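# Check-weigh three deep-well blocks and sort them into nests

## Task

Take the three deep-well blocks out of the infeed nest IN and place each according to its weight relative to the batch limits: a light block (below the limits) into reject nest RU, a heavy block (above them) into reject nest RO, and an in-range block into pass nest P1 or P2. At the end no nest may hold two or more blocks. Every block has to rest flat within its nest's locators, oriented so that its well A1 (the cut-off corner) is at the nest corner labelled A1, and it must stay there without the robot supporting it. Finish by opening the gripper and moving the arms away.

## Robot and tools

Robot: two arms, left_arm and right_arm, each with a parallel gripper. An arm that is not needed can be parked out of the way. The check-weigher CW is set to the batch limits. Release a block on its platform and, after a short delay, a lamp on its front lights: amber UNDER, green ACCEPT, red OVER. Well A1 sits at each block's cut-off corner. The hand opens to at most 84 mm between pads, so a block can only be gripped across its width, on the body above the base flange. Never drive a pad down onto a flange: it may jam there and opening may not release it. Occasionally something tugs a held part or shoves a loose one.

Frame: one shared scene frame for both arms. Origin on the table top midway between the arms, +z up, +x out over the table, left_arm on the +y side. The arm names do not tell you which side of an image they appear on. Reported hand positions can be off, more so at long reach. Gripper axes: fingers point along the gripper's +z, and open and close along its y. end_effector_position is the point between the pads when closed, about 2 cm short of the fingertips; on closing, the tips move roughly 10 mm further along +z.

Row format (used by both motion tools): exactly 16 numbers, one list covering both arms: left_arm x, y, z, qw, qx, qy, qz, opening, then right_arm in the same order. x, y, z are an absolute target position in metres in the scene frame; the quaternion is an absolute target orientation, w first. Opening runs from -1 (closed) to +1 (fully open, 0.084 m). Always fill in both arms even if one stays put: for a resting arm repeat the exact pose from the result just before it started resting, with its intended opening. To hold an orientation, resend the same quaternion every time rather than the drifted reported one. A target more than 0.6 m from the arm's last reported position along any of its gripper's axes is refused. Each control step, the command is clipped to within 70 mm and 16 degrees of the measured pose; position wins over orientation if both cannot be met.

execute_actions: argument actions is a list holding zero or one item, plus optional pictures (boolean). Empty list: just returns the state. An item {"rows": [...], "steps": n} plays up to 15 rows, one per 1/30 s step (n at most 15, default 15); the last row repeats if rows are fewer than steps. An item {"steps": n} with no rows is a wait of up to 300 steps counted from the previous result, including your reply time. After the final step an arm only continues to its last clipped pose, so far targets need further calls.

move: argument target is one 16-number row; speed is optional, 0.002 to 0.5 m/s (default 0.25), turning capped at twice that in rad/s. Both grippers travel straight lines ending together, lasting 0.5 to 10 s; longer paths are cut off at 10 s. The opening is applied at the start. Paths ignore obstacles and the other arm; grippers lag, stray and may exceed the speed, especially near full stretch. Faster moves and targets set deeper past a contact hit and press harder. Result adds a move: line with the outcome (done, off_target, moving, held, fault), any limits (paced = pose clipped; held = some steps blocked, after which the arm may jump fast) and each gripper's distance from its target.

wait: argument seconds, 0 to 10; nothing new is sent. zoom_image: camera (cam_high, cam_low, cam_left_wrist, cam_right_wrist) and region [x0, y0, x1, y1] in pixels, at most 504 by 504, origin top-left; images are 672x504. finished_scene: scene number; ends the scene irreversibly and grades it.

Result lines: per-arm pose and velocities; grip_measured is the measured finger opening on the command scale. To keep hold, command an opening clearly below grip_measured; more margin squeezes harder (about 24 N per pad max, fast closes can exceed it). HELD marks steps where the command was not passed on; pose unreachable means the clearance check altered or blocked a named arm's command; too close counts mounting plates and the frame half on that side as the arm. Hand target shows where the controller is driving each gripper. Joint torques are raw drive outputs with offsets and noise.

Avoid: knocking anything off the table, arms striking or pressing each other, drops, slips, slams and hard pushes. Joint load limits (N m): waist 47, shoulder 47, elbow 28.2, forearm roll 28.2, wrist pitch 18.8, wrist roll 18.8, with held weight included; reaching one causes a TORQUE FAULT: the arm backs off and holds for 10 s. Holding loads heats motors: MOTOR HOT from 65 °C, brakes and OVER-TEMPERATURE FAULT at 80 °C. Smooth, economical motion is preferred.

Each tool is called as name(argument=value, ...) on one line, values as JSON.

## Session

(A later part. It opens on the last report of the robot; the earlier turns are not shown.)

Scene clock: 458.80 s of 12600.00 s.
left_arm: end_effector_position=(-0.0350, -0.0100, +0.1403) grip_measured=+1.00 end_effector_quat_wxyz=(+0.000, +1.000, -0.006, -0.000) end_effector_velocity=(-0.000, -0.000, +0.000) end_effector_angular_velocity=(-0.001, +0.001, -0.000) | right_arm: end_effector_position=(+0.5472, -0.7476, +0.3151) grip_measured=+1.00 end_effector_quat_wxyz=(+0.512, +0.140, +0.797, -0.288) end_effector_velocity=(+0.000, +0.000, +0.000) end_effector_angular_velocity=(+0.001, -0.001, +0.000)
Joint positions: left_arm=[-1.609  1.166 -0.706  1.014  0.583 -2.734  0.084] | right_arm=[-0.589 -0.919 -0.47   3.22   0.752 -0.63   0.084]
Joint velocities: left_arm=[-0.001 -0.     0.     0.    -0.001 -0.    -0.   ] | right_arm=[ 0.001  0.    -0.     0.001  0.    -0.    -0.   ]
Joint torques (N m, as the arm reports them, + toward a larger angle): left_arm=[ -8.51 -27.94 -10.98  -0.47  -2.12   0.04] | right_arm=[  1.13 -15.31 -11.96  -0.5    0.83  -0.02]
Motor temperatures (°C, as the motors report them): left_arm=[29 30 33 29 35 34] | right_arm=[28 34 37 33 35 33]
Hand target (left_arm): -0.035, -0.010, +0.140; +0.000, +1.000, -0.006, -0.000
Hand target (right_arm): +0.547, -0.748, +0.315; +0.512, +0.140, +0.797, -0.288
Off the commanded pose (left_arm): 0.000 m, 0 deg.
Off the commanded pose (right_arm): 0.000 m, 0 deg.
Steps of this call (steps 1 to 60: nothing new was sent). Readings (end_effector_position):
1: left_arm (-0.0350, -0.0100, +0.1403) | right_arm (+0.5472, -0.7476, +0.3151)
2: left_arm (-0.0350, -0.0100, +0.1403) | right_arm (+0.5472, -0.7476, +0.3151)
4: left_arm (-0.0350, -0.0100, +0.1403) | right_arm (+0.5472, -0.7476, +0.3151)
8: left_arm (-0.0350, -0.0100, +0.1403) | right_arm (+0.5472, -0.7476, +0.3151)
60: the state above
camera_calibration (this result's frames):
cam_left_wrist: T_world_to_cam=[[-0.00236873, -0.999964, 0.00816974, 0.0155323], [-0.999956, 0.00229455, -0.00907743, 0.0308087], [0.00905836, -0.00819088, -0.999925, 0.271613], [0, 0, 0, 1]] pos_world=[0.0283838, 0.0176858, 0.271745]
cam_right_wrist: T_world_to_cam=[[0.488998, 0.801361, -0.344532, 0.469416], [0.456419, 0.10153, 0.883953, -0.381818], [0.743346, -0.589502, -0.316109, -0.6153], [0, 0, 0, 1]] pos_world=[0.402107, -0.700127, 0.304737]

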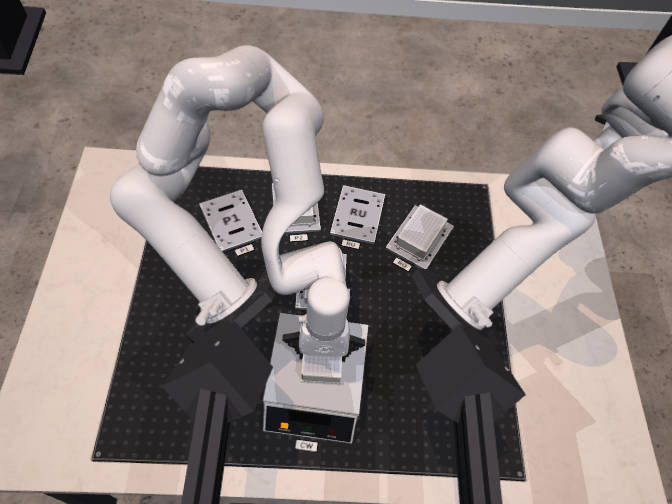

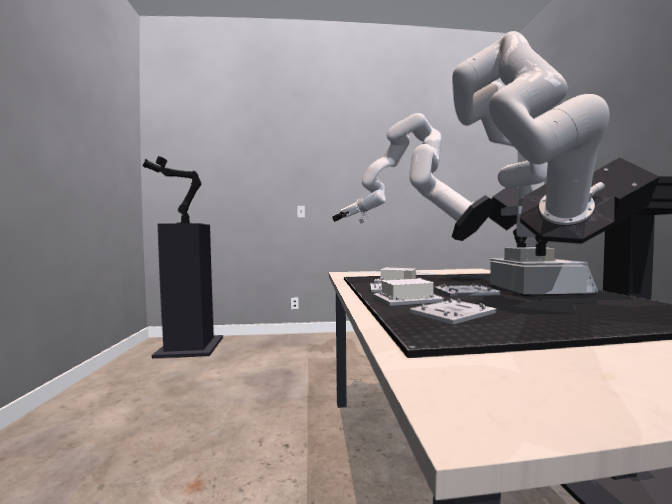

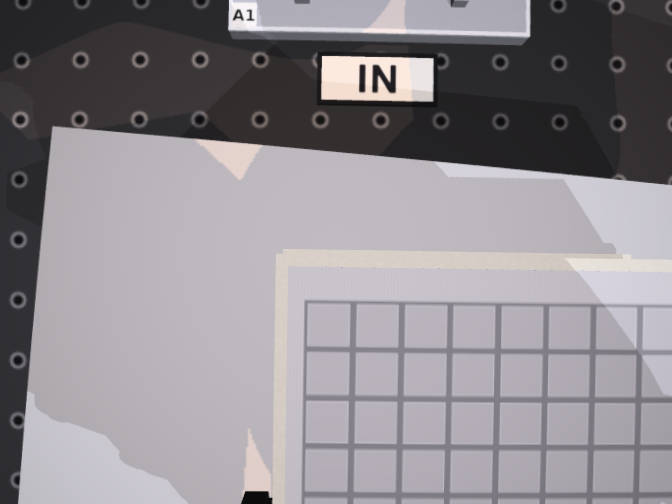

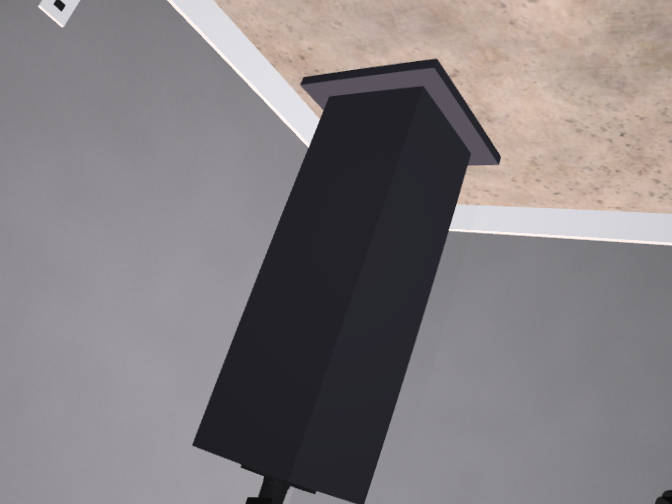

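Under → RU.

move(target=[-0.035,-0.01,0.1403,0,1,-0.006,0,-1,0.5472,-0.7476,0.3151,0.512,0.140,0.797,-0.288,1], speed=0.01)

move(target=[-0.035,-0.01,0.17,0,1,-0.006,0,-1,0.5472,-0.7476,0.3151,0.512,0.140,0.797,-0.288,1], speed=0.05)

move(target=[0.3,-0.07,0.16,0,0.9953,-0.0967,0,-1,0.5472,-0.7476,0.3151,0.512,0.140,0.797,-0.288,1], speed=0.15)

move(target=[0.41,-0.092,0.0925,0,0.9953,-0.0967,0,-1,0.5472,-0.7476,0.3151,0.512,0.140,0.797,-0.288,1], speed=0.08)

wait(seconds=0.5)

Scene clock: 475.07 s of 12600.00 s.
left_arm: end_effector_position=(-0.0350, -0.0101, +0.1404) grip_measured=+0.96 end_effector_quat_wxyz=(+0.000, +1.000, -0.006, -0.000) end_effector_velocity=(-0.000, +0.000, -0.000) end_effector_angular_velocity=(-0.000, -0.001, -0.001) | right_arm: end_effector_position=(+0.5472, -0.7476, +0.3151) grip_measured=+1.00 end_effector_quat_wxyz=(+0.512, +0.140, +0.797, -0.288) end_effector_velocity=(-0.000, -0.000, +0.000) end_effector_angular_velocity=(-0.000, -0.001, -0.003)
Joint positions: left_arm=[-1.609  1.166 -0.706  1.015  0.583 -2.734  0.083] | right_arm=[-0.589 -0.919 -0.47   3.22   0.752 -0.63   0.084]
Joint velocities: left_arm=[-0.001  0.     0.     0.     0.    -0.     0.   ] | right_arm=[ 0.     0.     0.     0.003  0.002 -0.001 -0.   ]
Joint torques (N m, as the arm reports them, + toward a larger angle): left_arm=[ -8.14 -26.76 -10.11  -0.58  -1.91   0.11] | right_arm=[  1.55 -15.26 -12.06  -0.49   0.87  -0.38]
Motor temperatures (°C, as the motors report them): left_arm=[29 30 34 29 35 34] | right_arm=[28 34 37 33 35 33]
Hand target (left_arm): -0.035, -0.010, +0.140; +0.000, +1.000, -0.006, -0.000
Hand target (right_arm): +0.547, -0.748, +0.315; +0.512, +0.140, +0.797, -0.288
Off the commanded pose (left_arm): 0.000 m, 0 deg.
Off the commanded pose (right_arm): 0.000 m, 0 deg.
After step 90, 12.57 s passed at rest.
move: done
camera_calibration (this result's frames):
cam_left_wrist: T_world_to_cam=[[-0.00227428, -0.999962, 0.0084305, 0.0153673], [-0.999957, 0.00219855, -0.00898059, 0.0307847], [0.00896171, -0.00845056, -0.999924, 0.271675], [0, 0, 0, 1]] pos_world=[0.0283836, 0.0175949, 0.271801]
cam_right_wrist: T_world_to_cam=[[0.488998, 0.801361, -0.344532, 0.469416], [0.456419, 0.101529, 0.883953, -0.381819], [0.743345, -0.589502, -0.316109, -0.6153], [0, 0, 0, 1]] pos_world=[0.402107, -0.700127, 0.304737]

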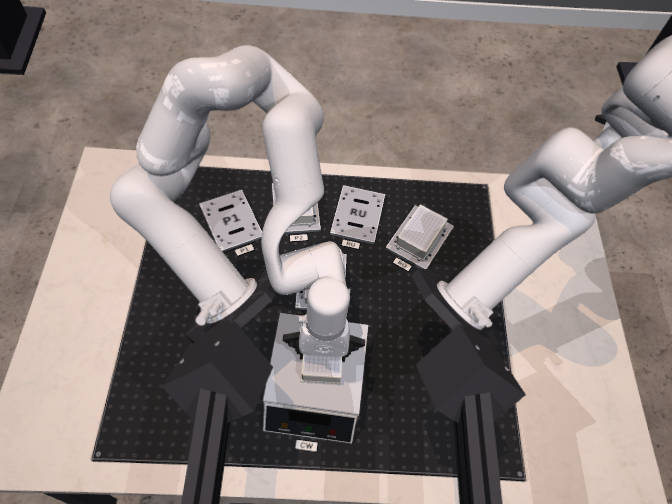

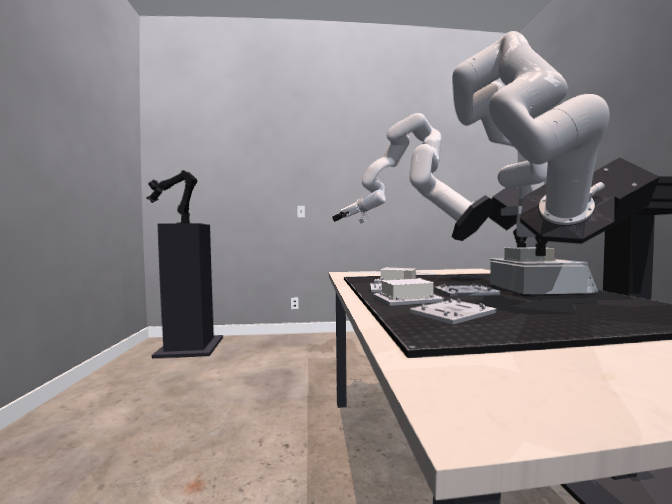

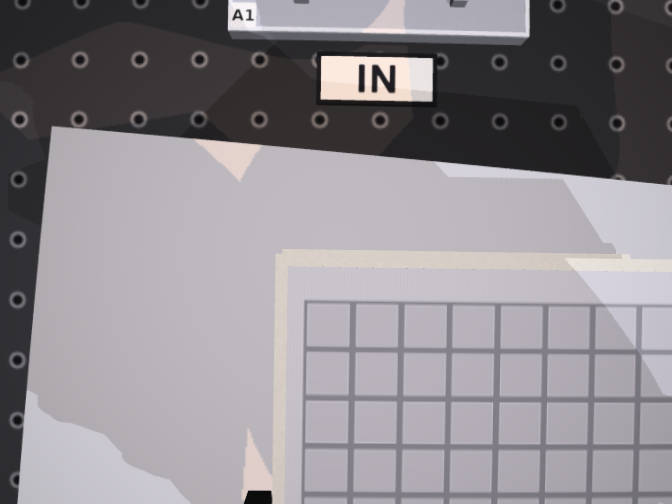

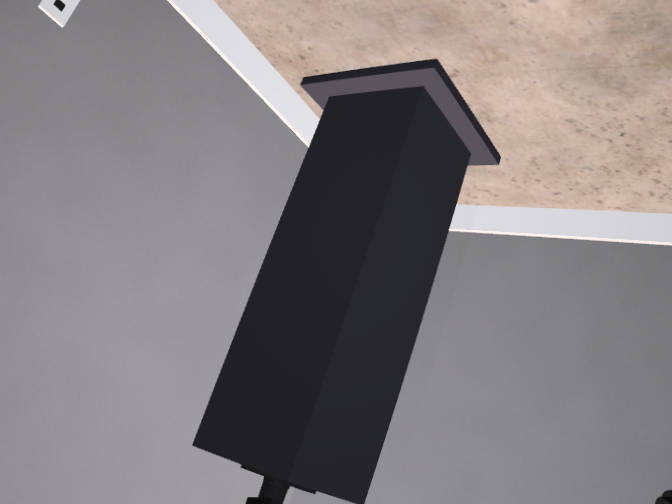

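Scene clock: 476.10 s of 12600.00 s.
left_arm: end_effector_position=(-0.0350, -0.0099, +0.1696) grip_measured=+0.96 end_effector_quat_wxyz=(+0.000, +1.000, -0.006, +0.000) end_effector_velocity=(+0.001, +0.000, +0.002) end_effector_angular_velocity=(+0.005, -0.004, -0.001) | right_arm: end_effector_position=(+0.5472, -0.7476, +0.3151) grip_measured=+1.00 end_effector_quat_wxyz=(+0.512, +0.140, +0.797, -0.288) end_effector_velocity=(-0.000, +0.000, -0.000) end_effector_angular_velocity=(+0.001, -0.000, -0.001)
Joint positions: left_arm=[-1.699  1.075 -0.671  0.832  0.587 -2.613  0.083] | right_arm=[-0.589 -0.919 -0.47   3.22   0.752 -0.63   0.084]
Joint velocities: left_arm=[-0.01  -0.006  0.    -0.023  0.007  0.017 -0.   ] | right_arm=[ 0.     0.     0.     0.001  0.     0.    -0.   ]
Joint torques (N m, as the arm reports them, + toward a larger angle): left_arm=[ -8.19 -27.85 -13.33  -0.62  -2.19   0.02] | right_arm=[  2.05 -15.14 -12.1   -0.54   0.91  -0.11]
Motor temperatures (°C, as the motors report them): left_arm=[29 30 34 29 35 34] | right_arm=[28 34 37 33 35 33]
Hand target (left_arm): -0.035, -0.010, +0.170; -0.000, +1.000, -0.006, +0.000
Hand target (right_arm): +0.547, -0.748, +0.315; +0.512, +0.140, +0.797, -0.288
Off the commanded pose (left_arm): 0.000 m, 0 deg.
Off the commanded pose (right_arm): 0.000 m, 0 deg.
move: done
camera_calibration (this result's frames):
cam_left_wrist: T_world_to_cam=[[-0.00226082, -0.999964, 0.00819367, 0.0153671], [-0.999956, 0.00218578, -0.00915492, 0.0311113], [0.00913668, -0.008214, -0.999925, 0.300931], [0, 0, 0, 1]] pos_world=[0.0283951, 0.0177704, 0.301068]
cam_right_wrist: T_world_to_cam=[[0.488998, 0.801361, -0.344532, 0.469416], [0.456419, 0.10153, 0.883953, -0.381818], [0.743345, -0.589502, -0.316109, -0.6153], [0, 0, 0, 1]] pos_world=[0.402107, -0.700127, 0.304737]

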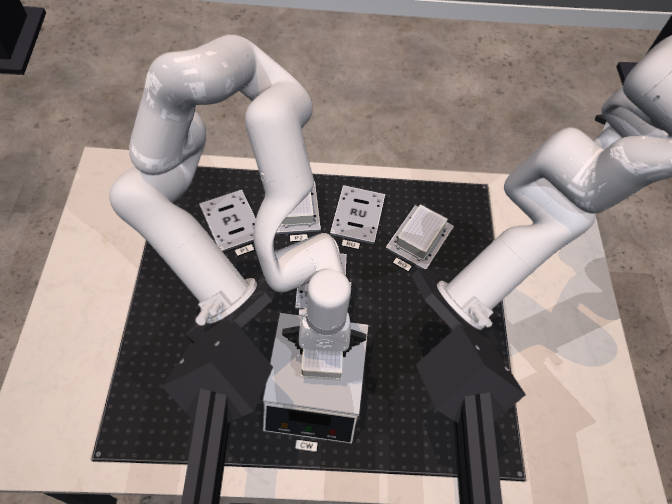

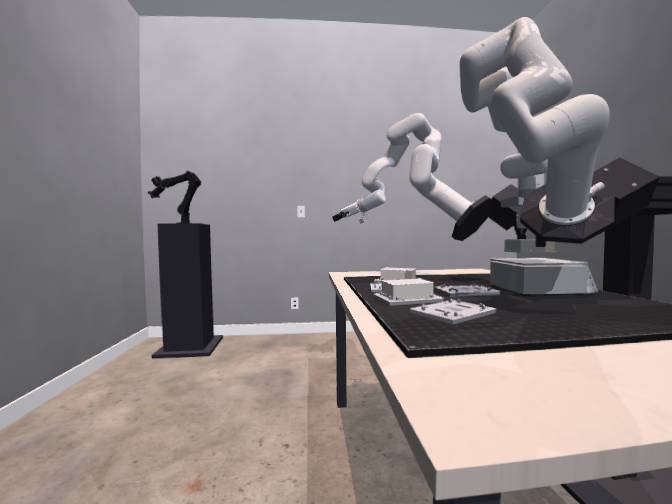

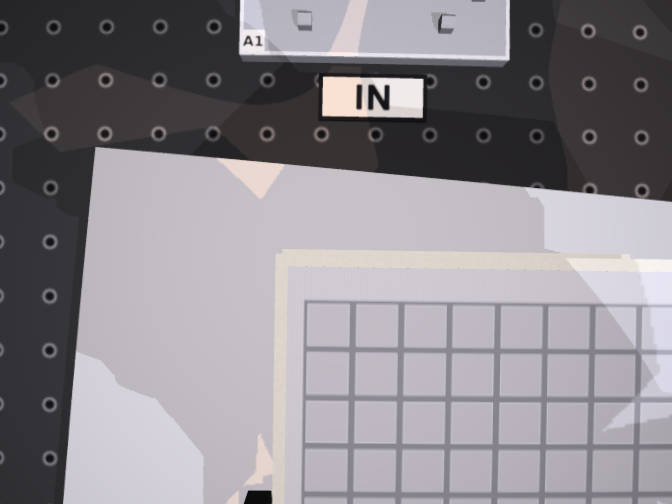

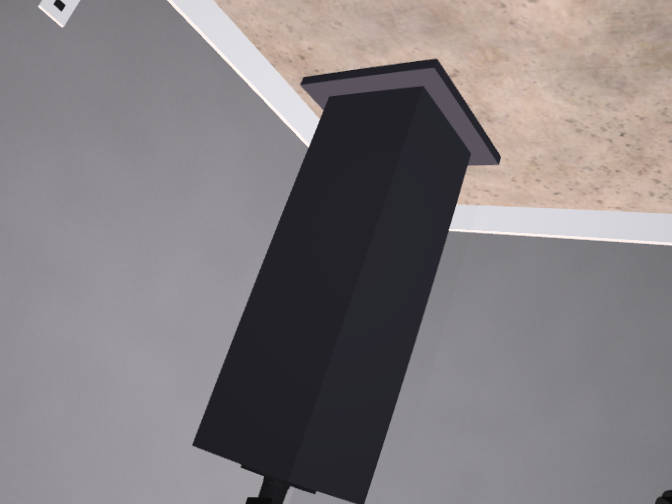

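Scene clock: 478.93 s of 12600.00 s.
left_arm: end_effector_position=(+0.2988, -0.0709, +0.1608) grip_measured=+0.96 end_effector_quat_wxyz=(+0.000, +0.995, -0.097, -0.000) end_effector_velocity=(+0.003, -0.002, +0.001) end_effector_angular_velocity=(-0.002, +0.000, -0.000) | right_arm: end_effector_position=(+0.5472, -0.7476, +0.3151) grip_measured=+1.00 end_effector_quat_wxyz=(+0.512, +0.140, +0.797, -0.288) end_effector_velocity=(-0.000, -0.001, +0.000) end_effector_angular_velocity=(-0.001, -0.001, -0.002)
Joint positions: left_arm=[-0.874  0.691 -0.901  1.221  0.96  -1.8    0.083] | right_arm=[-0.589 -0.919 -0.47   3.22   0.752 -0.63   0.084]
Joint velocities: left_arm=[ 0.001  0.002 -0.008 -0.003  0.     0.008  0.   ] | right_arm=[-0.001  0.    -0.     0.001  0.002 -0.     0.   ]
Joint torques (N m, as the arm reports them, + toward a larger angle): left_arm=[-18.16 -23.64  -9.32  -0.68  -2.24   0.11] | right_arm=[  1.75 -15.74 -12.03  -0.65   0.87  -0.34]
Motor temperatures (°C, as the motors report them): left_arm=[29 30 34 29 35 34] | right_arm=[28 34 37 33 35 33]
Hand target (left_arm): +0.299, -0.071, +0.161; +0.000, +0.995, -0.097, -0.000
Hand target (right_arm): +0.547, -0.748, +0.315; +0.512, +0.140, +0.797, -0.288
Off the commanded pose (left_arm): 0.002 m, 0 deg.
Off the commanded pose (right_arm): 0.000 m, 0 deg.
move: done
camera_calibration (this result's frames):
cam_left_wrist: T_world_to_cam=[[-0.183457, -0.982993, 0.00824254, 0.0105191], [-0.983003, 0.183386, -0.00864617, 0.372661], [0.00698756, -0.00968864, -0.999929, 0.289135], [0, 0, 0, 1]] pos_world=[0.366237, -0.0551993, 0.29225]
cam_right_wrist: T_world_to_cam=[[0.488998, 0.801361, -0.344532, 0.469416], [0.456419, 0.10153, 0.883953, -0.381818], [0.743345, -0.589502, -0.316109, -0.6153], [0, 0, 0, 1]] pos_world=[0.402107, -0.700127, 0.304737]

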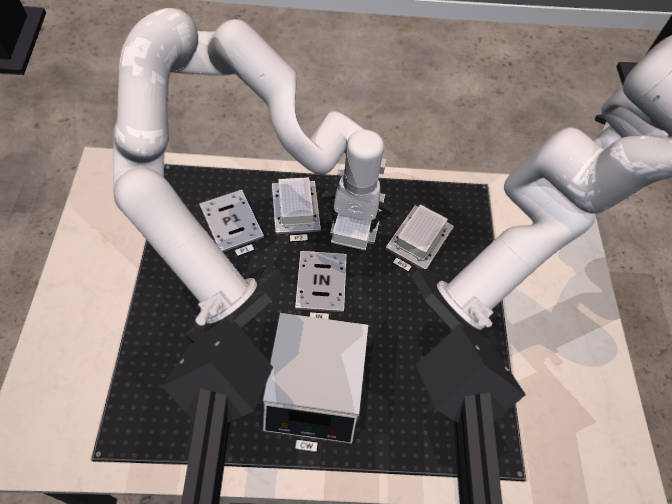

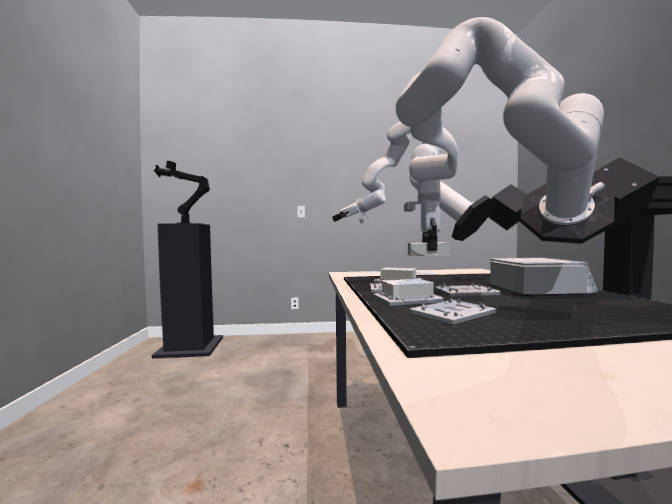

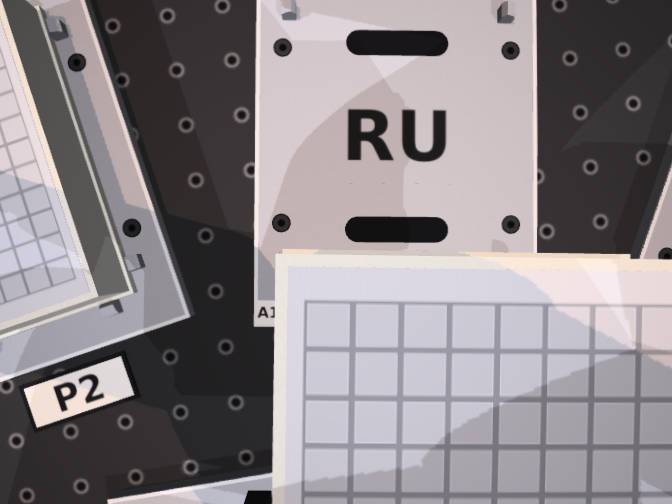

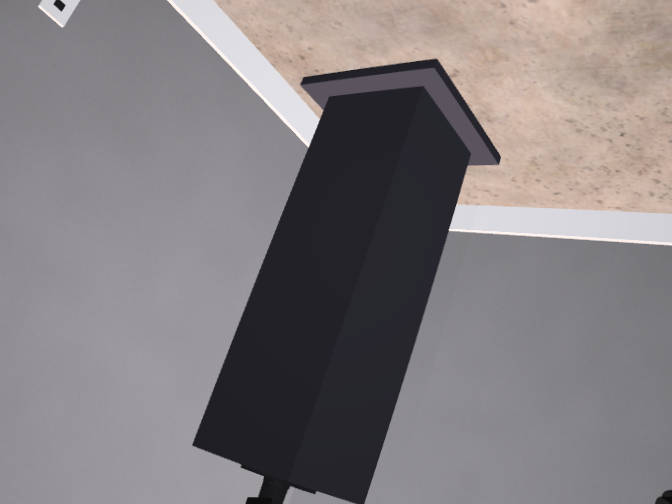

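Scene clock: 481.07 s of 12600.00 s.
left_arm: end_effector_position=(+0.4096, -0.0924, +0.0929) grip_measured=+0.96 end_effector_quat_wxyz=(-0.000, +0.995, -0.097, -0.000) end_effector_velocity=(+0.003, -0.001, -0.001) end_effector_angular_velocity=(+0.001, -0.000, +0.000) | right_arm: end_effector_position=(+0.5472, -0.7476, +0.3151) grip_measured=+1.00 end_effector_quat_wxyz=(+0.512, +0.140, +0.797, -0.288) end_effector_velocity=(-0.001, -0.000, -0.000) end_effector_angular_velocity=(+0.001, +0.001, -0.002)
Joint positions: left_arm=[-0.655  0.84  -1.22   1.304  0.951 -1.578  0.083] | right_arm=[-0.589 -0.919 -0.47   3.22   0.752 -0.63   0.084]
Joint velocities: left_arm=[ 0.003  0.005 -0.01  -0.001  0.001  0.006 -0.   ] | right_arm=[-0.002  0.     0.     0.    -0.001  0.001 -0.   ]
Joint torques (N m, as the arm reports them, + toward a larger angle): left_arm=[-22.01 -26.81  -8.01  -0.43  -2.31   0.15] | right_arm=[  1.68 -15.08 -12.08  -0.69   0.86  -0.14]
Motor temperatures (°C, as the motors report them): left_arm=[29 30 34 29 35 34] | right_arm=[28 34 37 33 35 33]
Hand target (left_arm): +0.410, -0.092, +0.093; -0.000, +0.995, -0.097, -0.000
Hand target (right_arm): +0.547, -0.748, +0.315; +0.512, +0.140, +0.797, -0.288
Off the commanded pose (left_arm): 0.001 m, 0 deg.
Off the commanded pose (right_arm): 0.000 m, 0 deg.
move: done
camera_calibration (this result's frames):
cam_left_wrist: T_world_to_cam=[[-0.183295, -0.983024, 0.00817419, 0.0102508], [-0.983032, 0.183223, -0.00879977, 0.484889], [0.00715269, -0.00964844, -0.999928, 0.220163], [0, 0, 0, 1]] pos_world=[0.476966, -0.076642, 0.22433]
cam_right_wrist: T_world_to_cam=[[0.488998, 0.801361, -0.344532, 0.469416], [0.456419, 0.10153, 0.883953, -0.381818], [0.743345, -0.589502, -0.316109, -0.6153], [0, 0, 0, 1]] pos_world=[0.402107, -0.700127, 0.304737]

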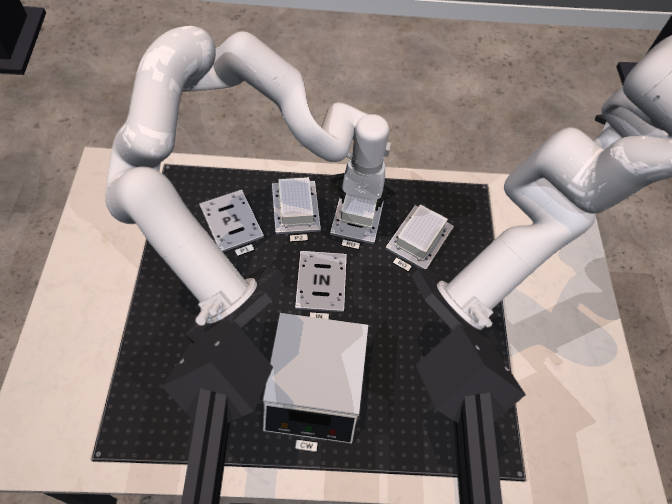

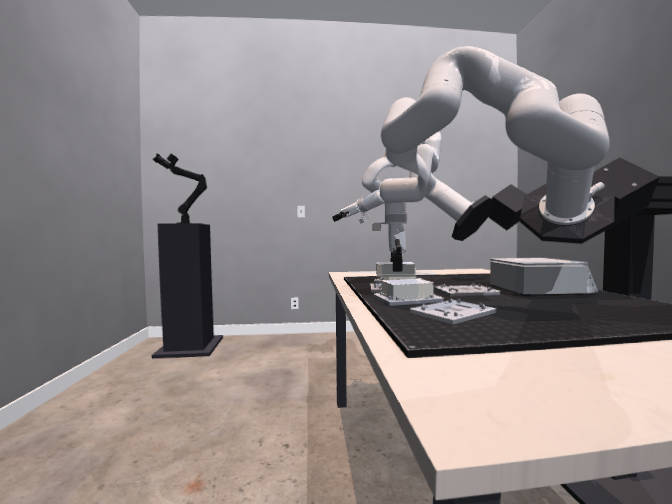

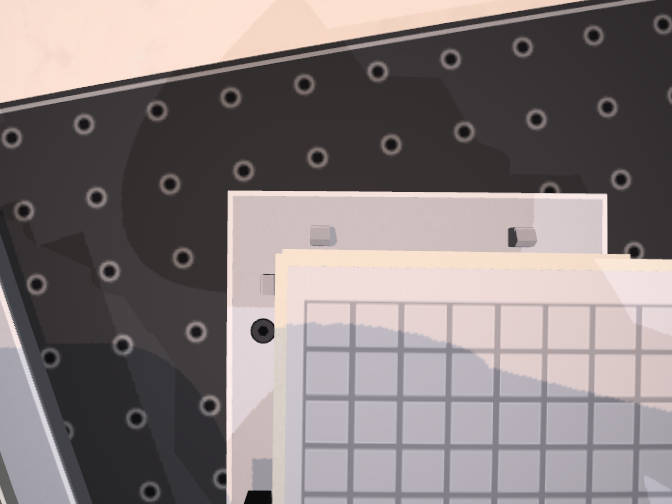

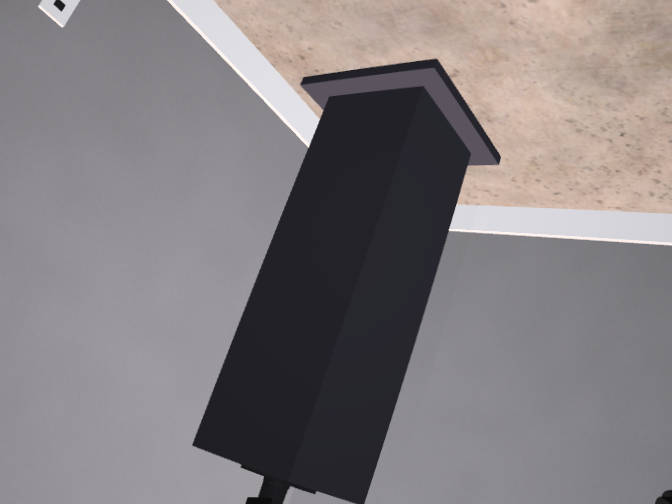

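Scene clock: 481.57 s of 12600.00 s.
left_arm: end_effector_position=(+0.4099, -0.0924, +0.0927) grip_measured=+0.96 end_effector_quat_wxyz=(-0.000, +0.995, -0.097, -0.000) end_effector_velocity=(+0.000, -0.000, +0.000) end_effector_angular_velocity=(+0.000, -0.001, -0.000) | right_arm: end_effector_position=(+0.5472, -0.7476, +0.3151) grip_measured=+1.00 end_effector_quat_wxyz=(+0.512, +0.140, +0.797, -0.288) end_effector_velocity=(+0.000, -0.000, +0.000) end_effector_angular_velocity=(-0.000, -0.002, -0.001)
Joint positions: left_arm=[-0.655  0.84  -1.221  1.304  0.951 -1.578  0.083] | right_arm=[-0.589 -0.919 -0.47   3.22   0.752 -0.63   0.084]
Joint velocities: left_arm=[-0.001  0.    -0.    -0.     0.001 -0.     0.   ] | right_arm=[-0.     0.     0.     0.     0.002  0.001  0.   ]
Joint torques (N m, as the arm reports them, + toward a larger angle): left_arm=[-22.19 -27.    -8.07  -0.49  -2.21   0.05] | right_arm=[  1.38 -15.18 -12.22  -0.57   0.86  -0.36]
Motor temperatures (°C, as the motors report them): left_arm=[29 30 34 29 35 34] | right_arm=[28 34 37 33 35 33]
Hand target (left_arm): +0.410, -0.092, +0.093; -0.000, +0.995, -0.097, -0.000
Hand target (right_arm): +0.547, -0.748, +0.315; +0.512, +0.140, +0.797, -0.288
Off the commanded pose (left_arm): 0.001 m, 0 deg.
Off the commanded pose (right_arm): 0.000 m, 0 deg.
Steps of this call (steps 1 to 15: nothing new was sent). Readings (end_effector_position):
1: left_arm (+0.4097, -0.0924, +0.0929) | right_arm (+0.5472, -0.7476, +0.3151)
2: left_arm (+0.4097, -0.0924, +0.0928) | right_arm (+0.5472, -0.7476, +0.3151)
4: left_arm (+0.4098, -0.0924, +0.0928) | right_arm (+0.5472, -0.7476, +0.3151)
8: left_arm (+0.4098, -0.0925, +0.0928) | right_arm (+0.5472, -0.7476, +0.3151)
15: the state above
camera_calibration (this result's frames):
cam_left_wrist: T_world_to_cam=[[-0.183088, -0.983063, 0.00811223, 0.0101695], [-0.983071, 0.183017, -0.00873128, 0.485177], [0.00709872, -0.00957349, -0.999929, 0.220022], [0, 0, 0, 1]] pos_world=[0.477263, -0.0766922, 0.22416]
cam_right_wrist: T_world_to_cam=[[0.488998, 0.801361, -0.344532, 0.469416], [0.456419, 0.10153, 0.883953, -0.381818], [0.743346, -0.589502, -0.316109, -0.6153], [0, 0, 0, 1]] pos_world=[0.402107, -0.700127, 0.304737]

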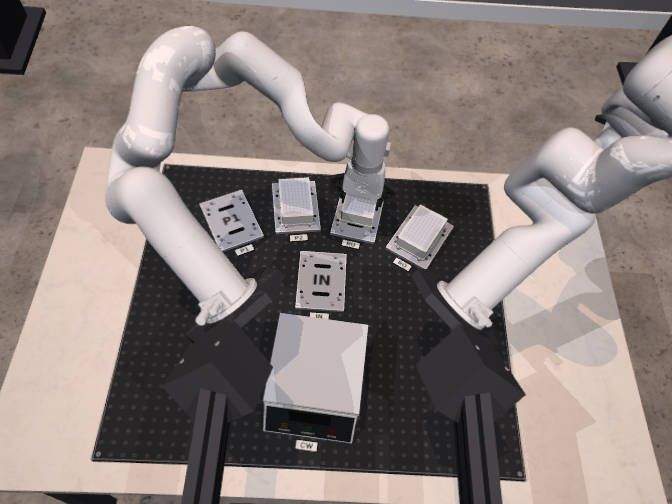

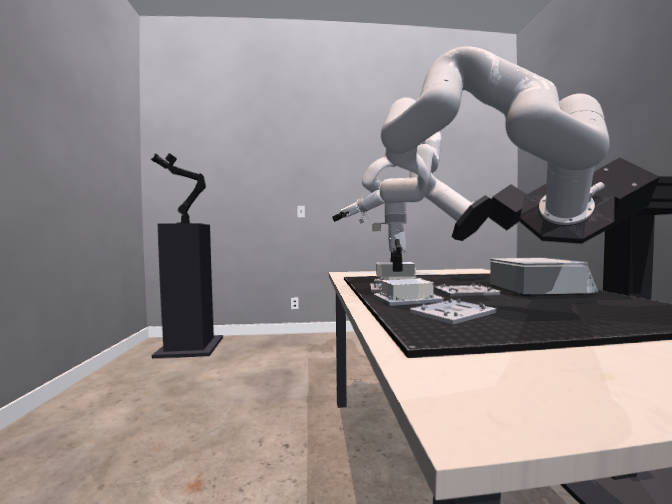

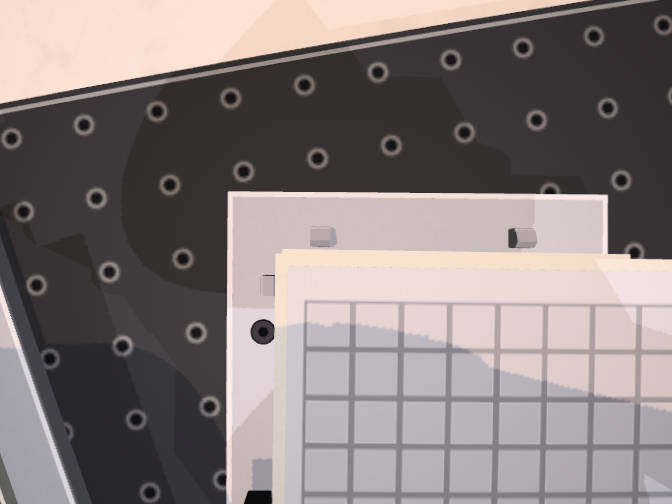

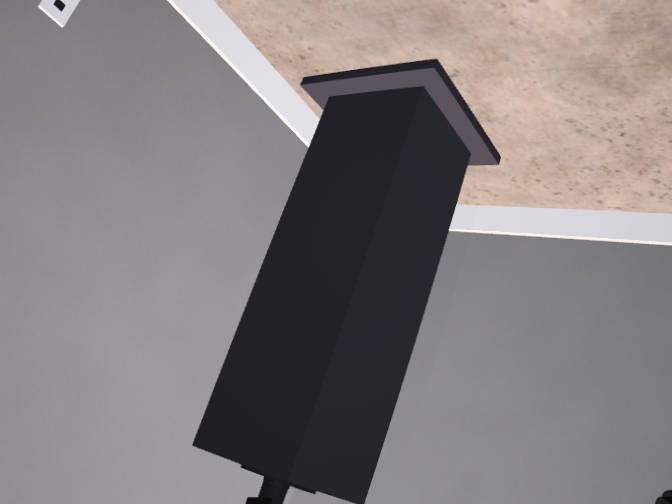

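move(target=[0.4121,-0.0906,0.062,0,0.9957,-0.0927,0,-1,0.5472,-0.7476,0.3151,0.512,0.140,0.797,-0.288,1], speed=0.02)

Scene clock: 493.20 s of 12600.00 s.
left_arm: end_effector_position=(+0.4121, -0.0907, +0.0623) grip_measured=+0.96 end_effector_quat_wxyz=(+0.000, +0.996, -0.093, -0.000) end_effector_velocity=(+0.001, -0.001, -0.002) end_effector_angular_velocity=(-0.002, -0.001, +0.001) | right_arm: end_effector_position=(+0.5472, -0.7476, +0.3151) grip_measured=+1.00 end_effector_quat_wxyz=(+0.512, +0.140, +0.797, -0.288) end_effector_velocity=(-0.000, -0.000, +0.000) end_effector_angular_velocity=(-0.000, -0.000, -0.001)
Joint positions: left_arm=[-0.597  0.893 -1.257  1.366  0.927 -1.599  0.083] | right_arm=[-0.589 -0.919 -0.47   3.22   0.752 -0.63   0.084]
Joint velocities: left_arm=[ 0.004  0.004 -0.004  0.005 -0.003 -0.001 -0.   ] | right_arm=[-0.    -0.     0.     0.001  0.001 -0.    -0.   ]
Joint torques (N m, as the arm reports them, + toward a larger angle): left_arm=[-22.25 -27.27  -7.22  -0.62  -2.22   0.01] | right_arm=[  1.59 -15.35 -12.08  -0.52   0.87  -0.16]
Motor temperatures (°C, as the motors report them): left_arm=[29 30 33 29 35 34] | right_arm=[28 34 37 33 35 33]
Hand target (left_arm): +0.412, -0.091, +0.062; +0.000, +0.996, -0.093, -0.000
Hand target (right_arm): +0.547, -0.748, +0.315; +0.512, +0.140, +0.797, -0.288
Off the commanded pose (left_arm): 0.000 m, 0 deg.
Off the commanded pose (right_arm): 0.000 m, 0 deg.
After step 90, 6.77 s passed at rest.
move: done
camera_calibration (this result's frames):
cam_left_wrist: T_world_to_cam=[[-0.17521, -0.984496, 0.0083142, 0.0091688], [-0.984503, 0.175135, -0.00900031, 0.486658], [0.00740466, -0.0097623, -0.999925, 0.189408], [0, 0, 0, 1]] pos_world=[0.47932, -0.0743553, 0.193698]
cam_right_wrist: T_world_to_cam=[[0.488998, 0.801361, -0.344532, 0.469416], [0.456419, 0.10153, 0.883953, -0.381818], [0.743345, -0.589502, -0.316109, -0.6153], [0, 0, 0, 1]] pos_world=[0.402107, -0.700127, 0.304737]

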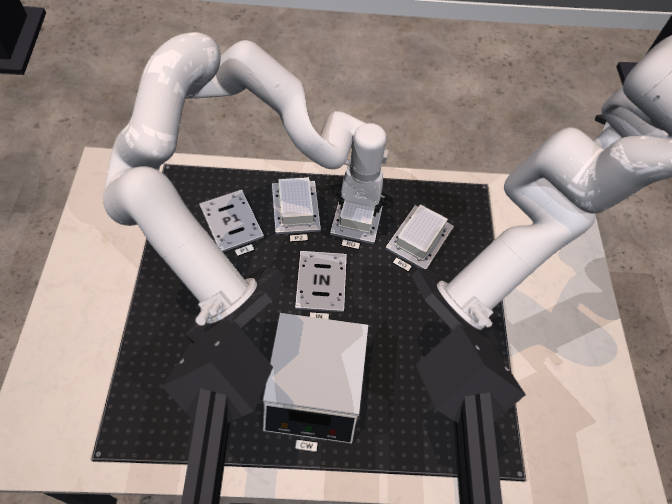

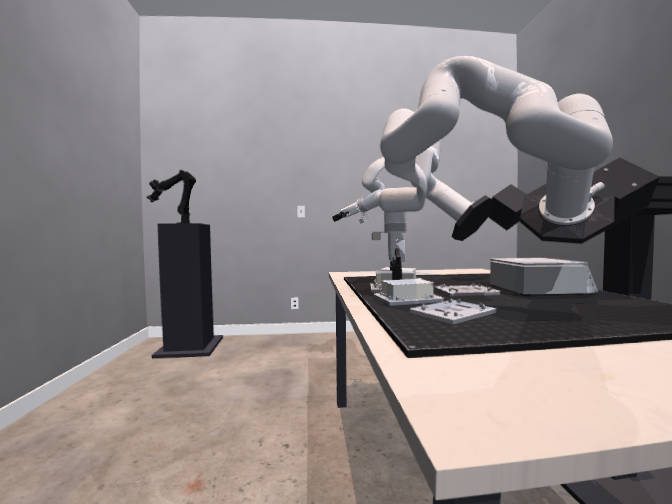

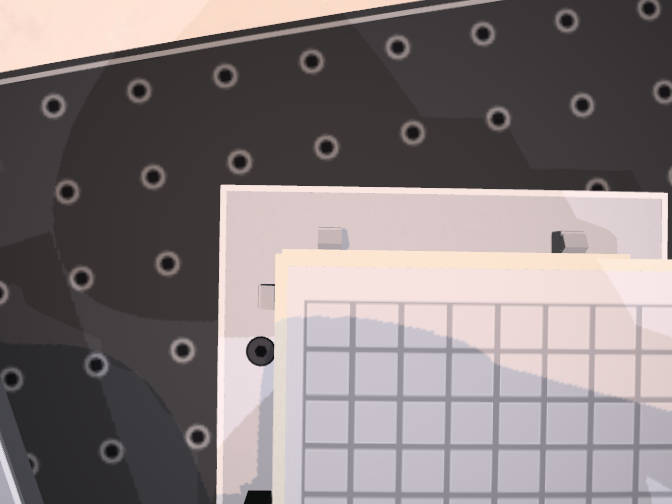

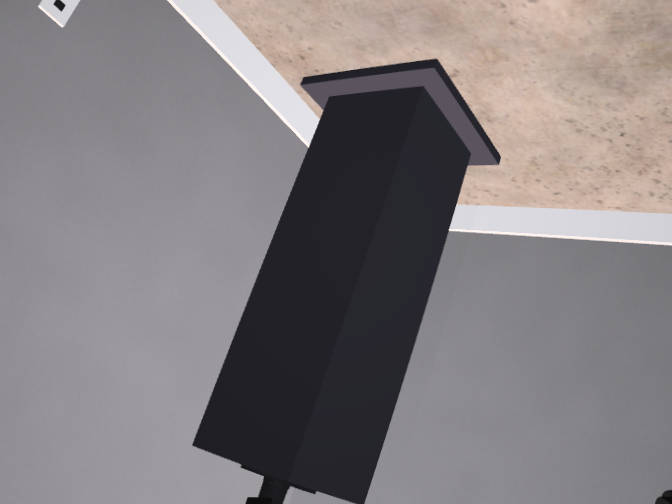

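move(target=[0.4119,-0.0901,0.053,0,0.9957,-0.0927,0,-1,0.5472,-0.7476,0.3151,0.512,0.140,0.797,-0.288,1], speed=0.008)

Scene clock: 507.27 s of 12600.00 s.
left_arm: end_effector_position=(+0.4120, -0.0903, +0.0538) grip_measured=+0.96 end_effector_quat_wxyz=(+0.000, +0.996, -0.093, +0.000) end_effector_velocity=(-0.000, -0.001, -0.000) end_effector_angular_velocity=(-0.004, -0.001, -0.001) | right_arm: end_effector_position=(+0.5472, -0.7476, +0.3151) grip_measured=+1.00 end_effector_quat_wxyz=(+0.512, +0.140, +0.797, -0.288) end_effector_velocity=(-0.001, -0.000, -0.001) end_effector_angular_velocity=(+0.001, +0.001, -0.001)
Joint positions: left_arm=[-0.582  0.908 -1.267  1.384  0.921 -1.605  0.083] | right_arm=[-0.589 -0.919 -0.47   3.22   0.752 -0.63   0.084]
Joint velocities: left_arm=[ 0.001  0.002 -0.001  0.004 -0.004 -0.002  0.   ] | right_arm=[-0.001  0.     0.     0.001 -0.001  0.001 -0.   ]
Joint torques (N m, as the arm reports them, + toward a larger angle): left_arm=[-19.4  -24.59  -7.52  -0.02  -2.45   0.23] | right_arm=[  1.8  -15.39 -12.09  -0.38   0.79  -0.17]
Motor temperatures (°C, as the motors report them): left_arm=[29 30 33 29 35 34] | right_arm=[28 34 37 33 35 33]
Hand target (left_arm): +0.412, -0.090, +0.053; +0.000, +0.996, -0.093, -0.000
Hand target (right_arm): +0.547, -0.748, +0.315; +0.512, +0.140, +0.797, -0.288
Off the commanded pose (left_arm): 0.001 m, 0 deg.
Off the commanded pose (right_arm): 0.000 m, 0 deg.
After step 90, 9.70 s passed at rest.
move: done
camera_calibration (this result's frames):
cam_left_wrist: T_world_to_cam=[[-0.175273, -0.984484, 0.00843481, 0.00957706], [-0.984487, 0.17519, -0.00972117, 0.48646], [0.00809264, -0.0100078, -0.999917, 0.180662], [0, 0, 0, 1]] pos_world=[0.47913, -0.0739866, 0.185295]
cam_right_wrist: T_world_to_cam=[[0.488998, 0.801361, -0.344532, 0.469416], [0.456419, 0.10153, 0.883953, -0.381818], [0.743346, -0.589502, -0.316109, -0.6153], [0, 0, 0, 1]] pos_world=[0.402107, -0.700127, 0.304737]

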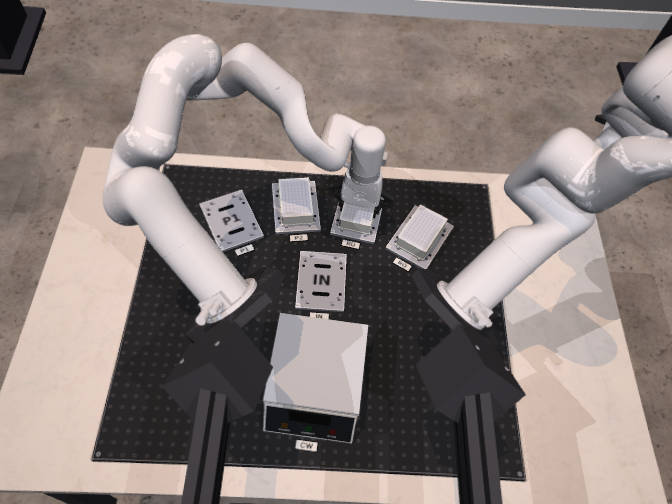

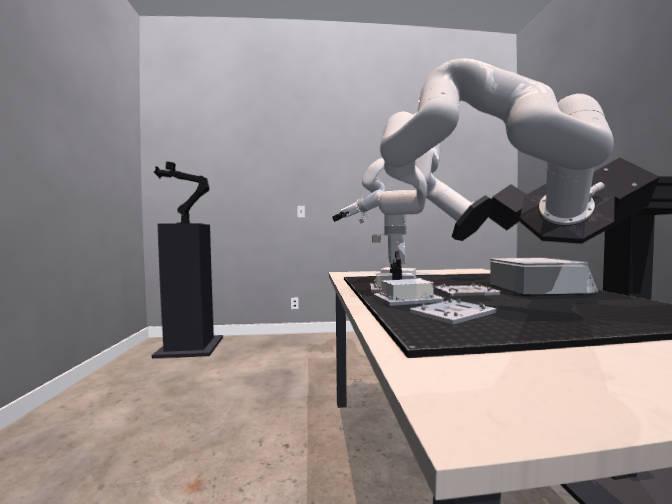

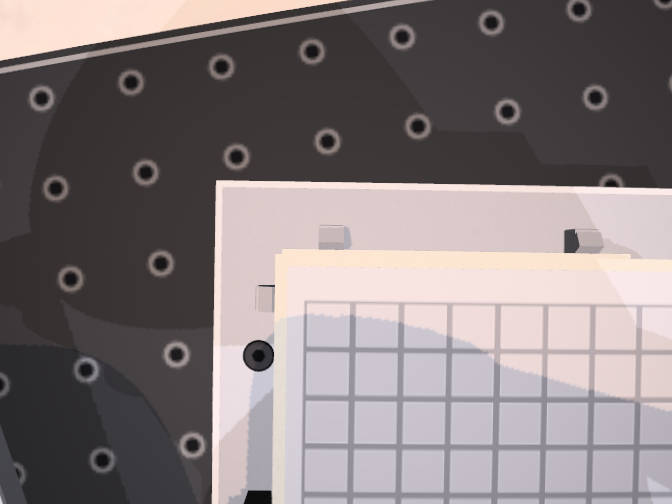

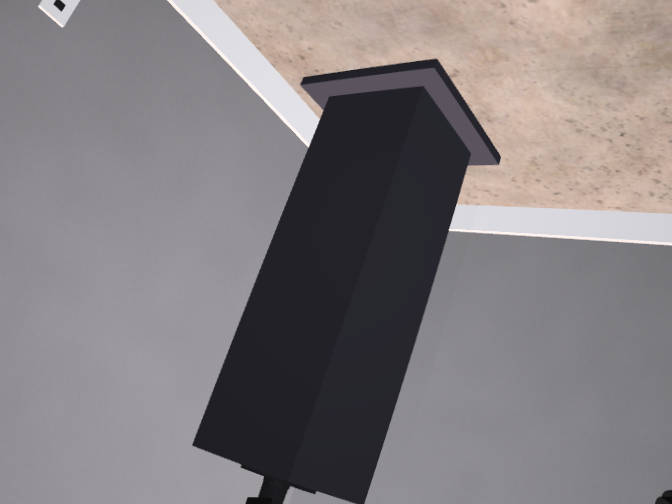

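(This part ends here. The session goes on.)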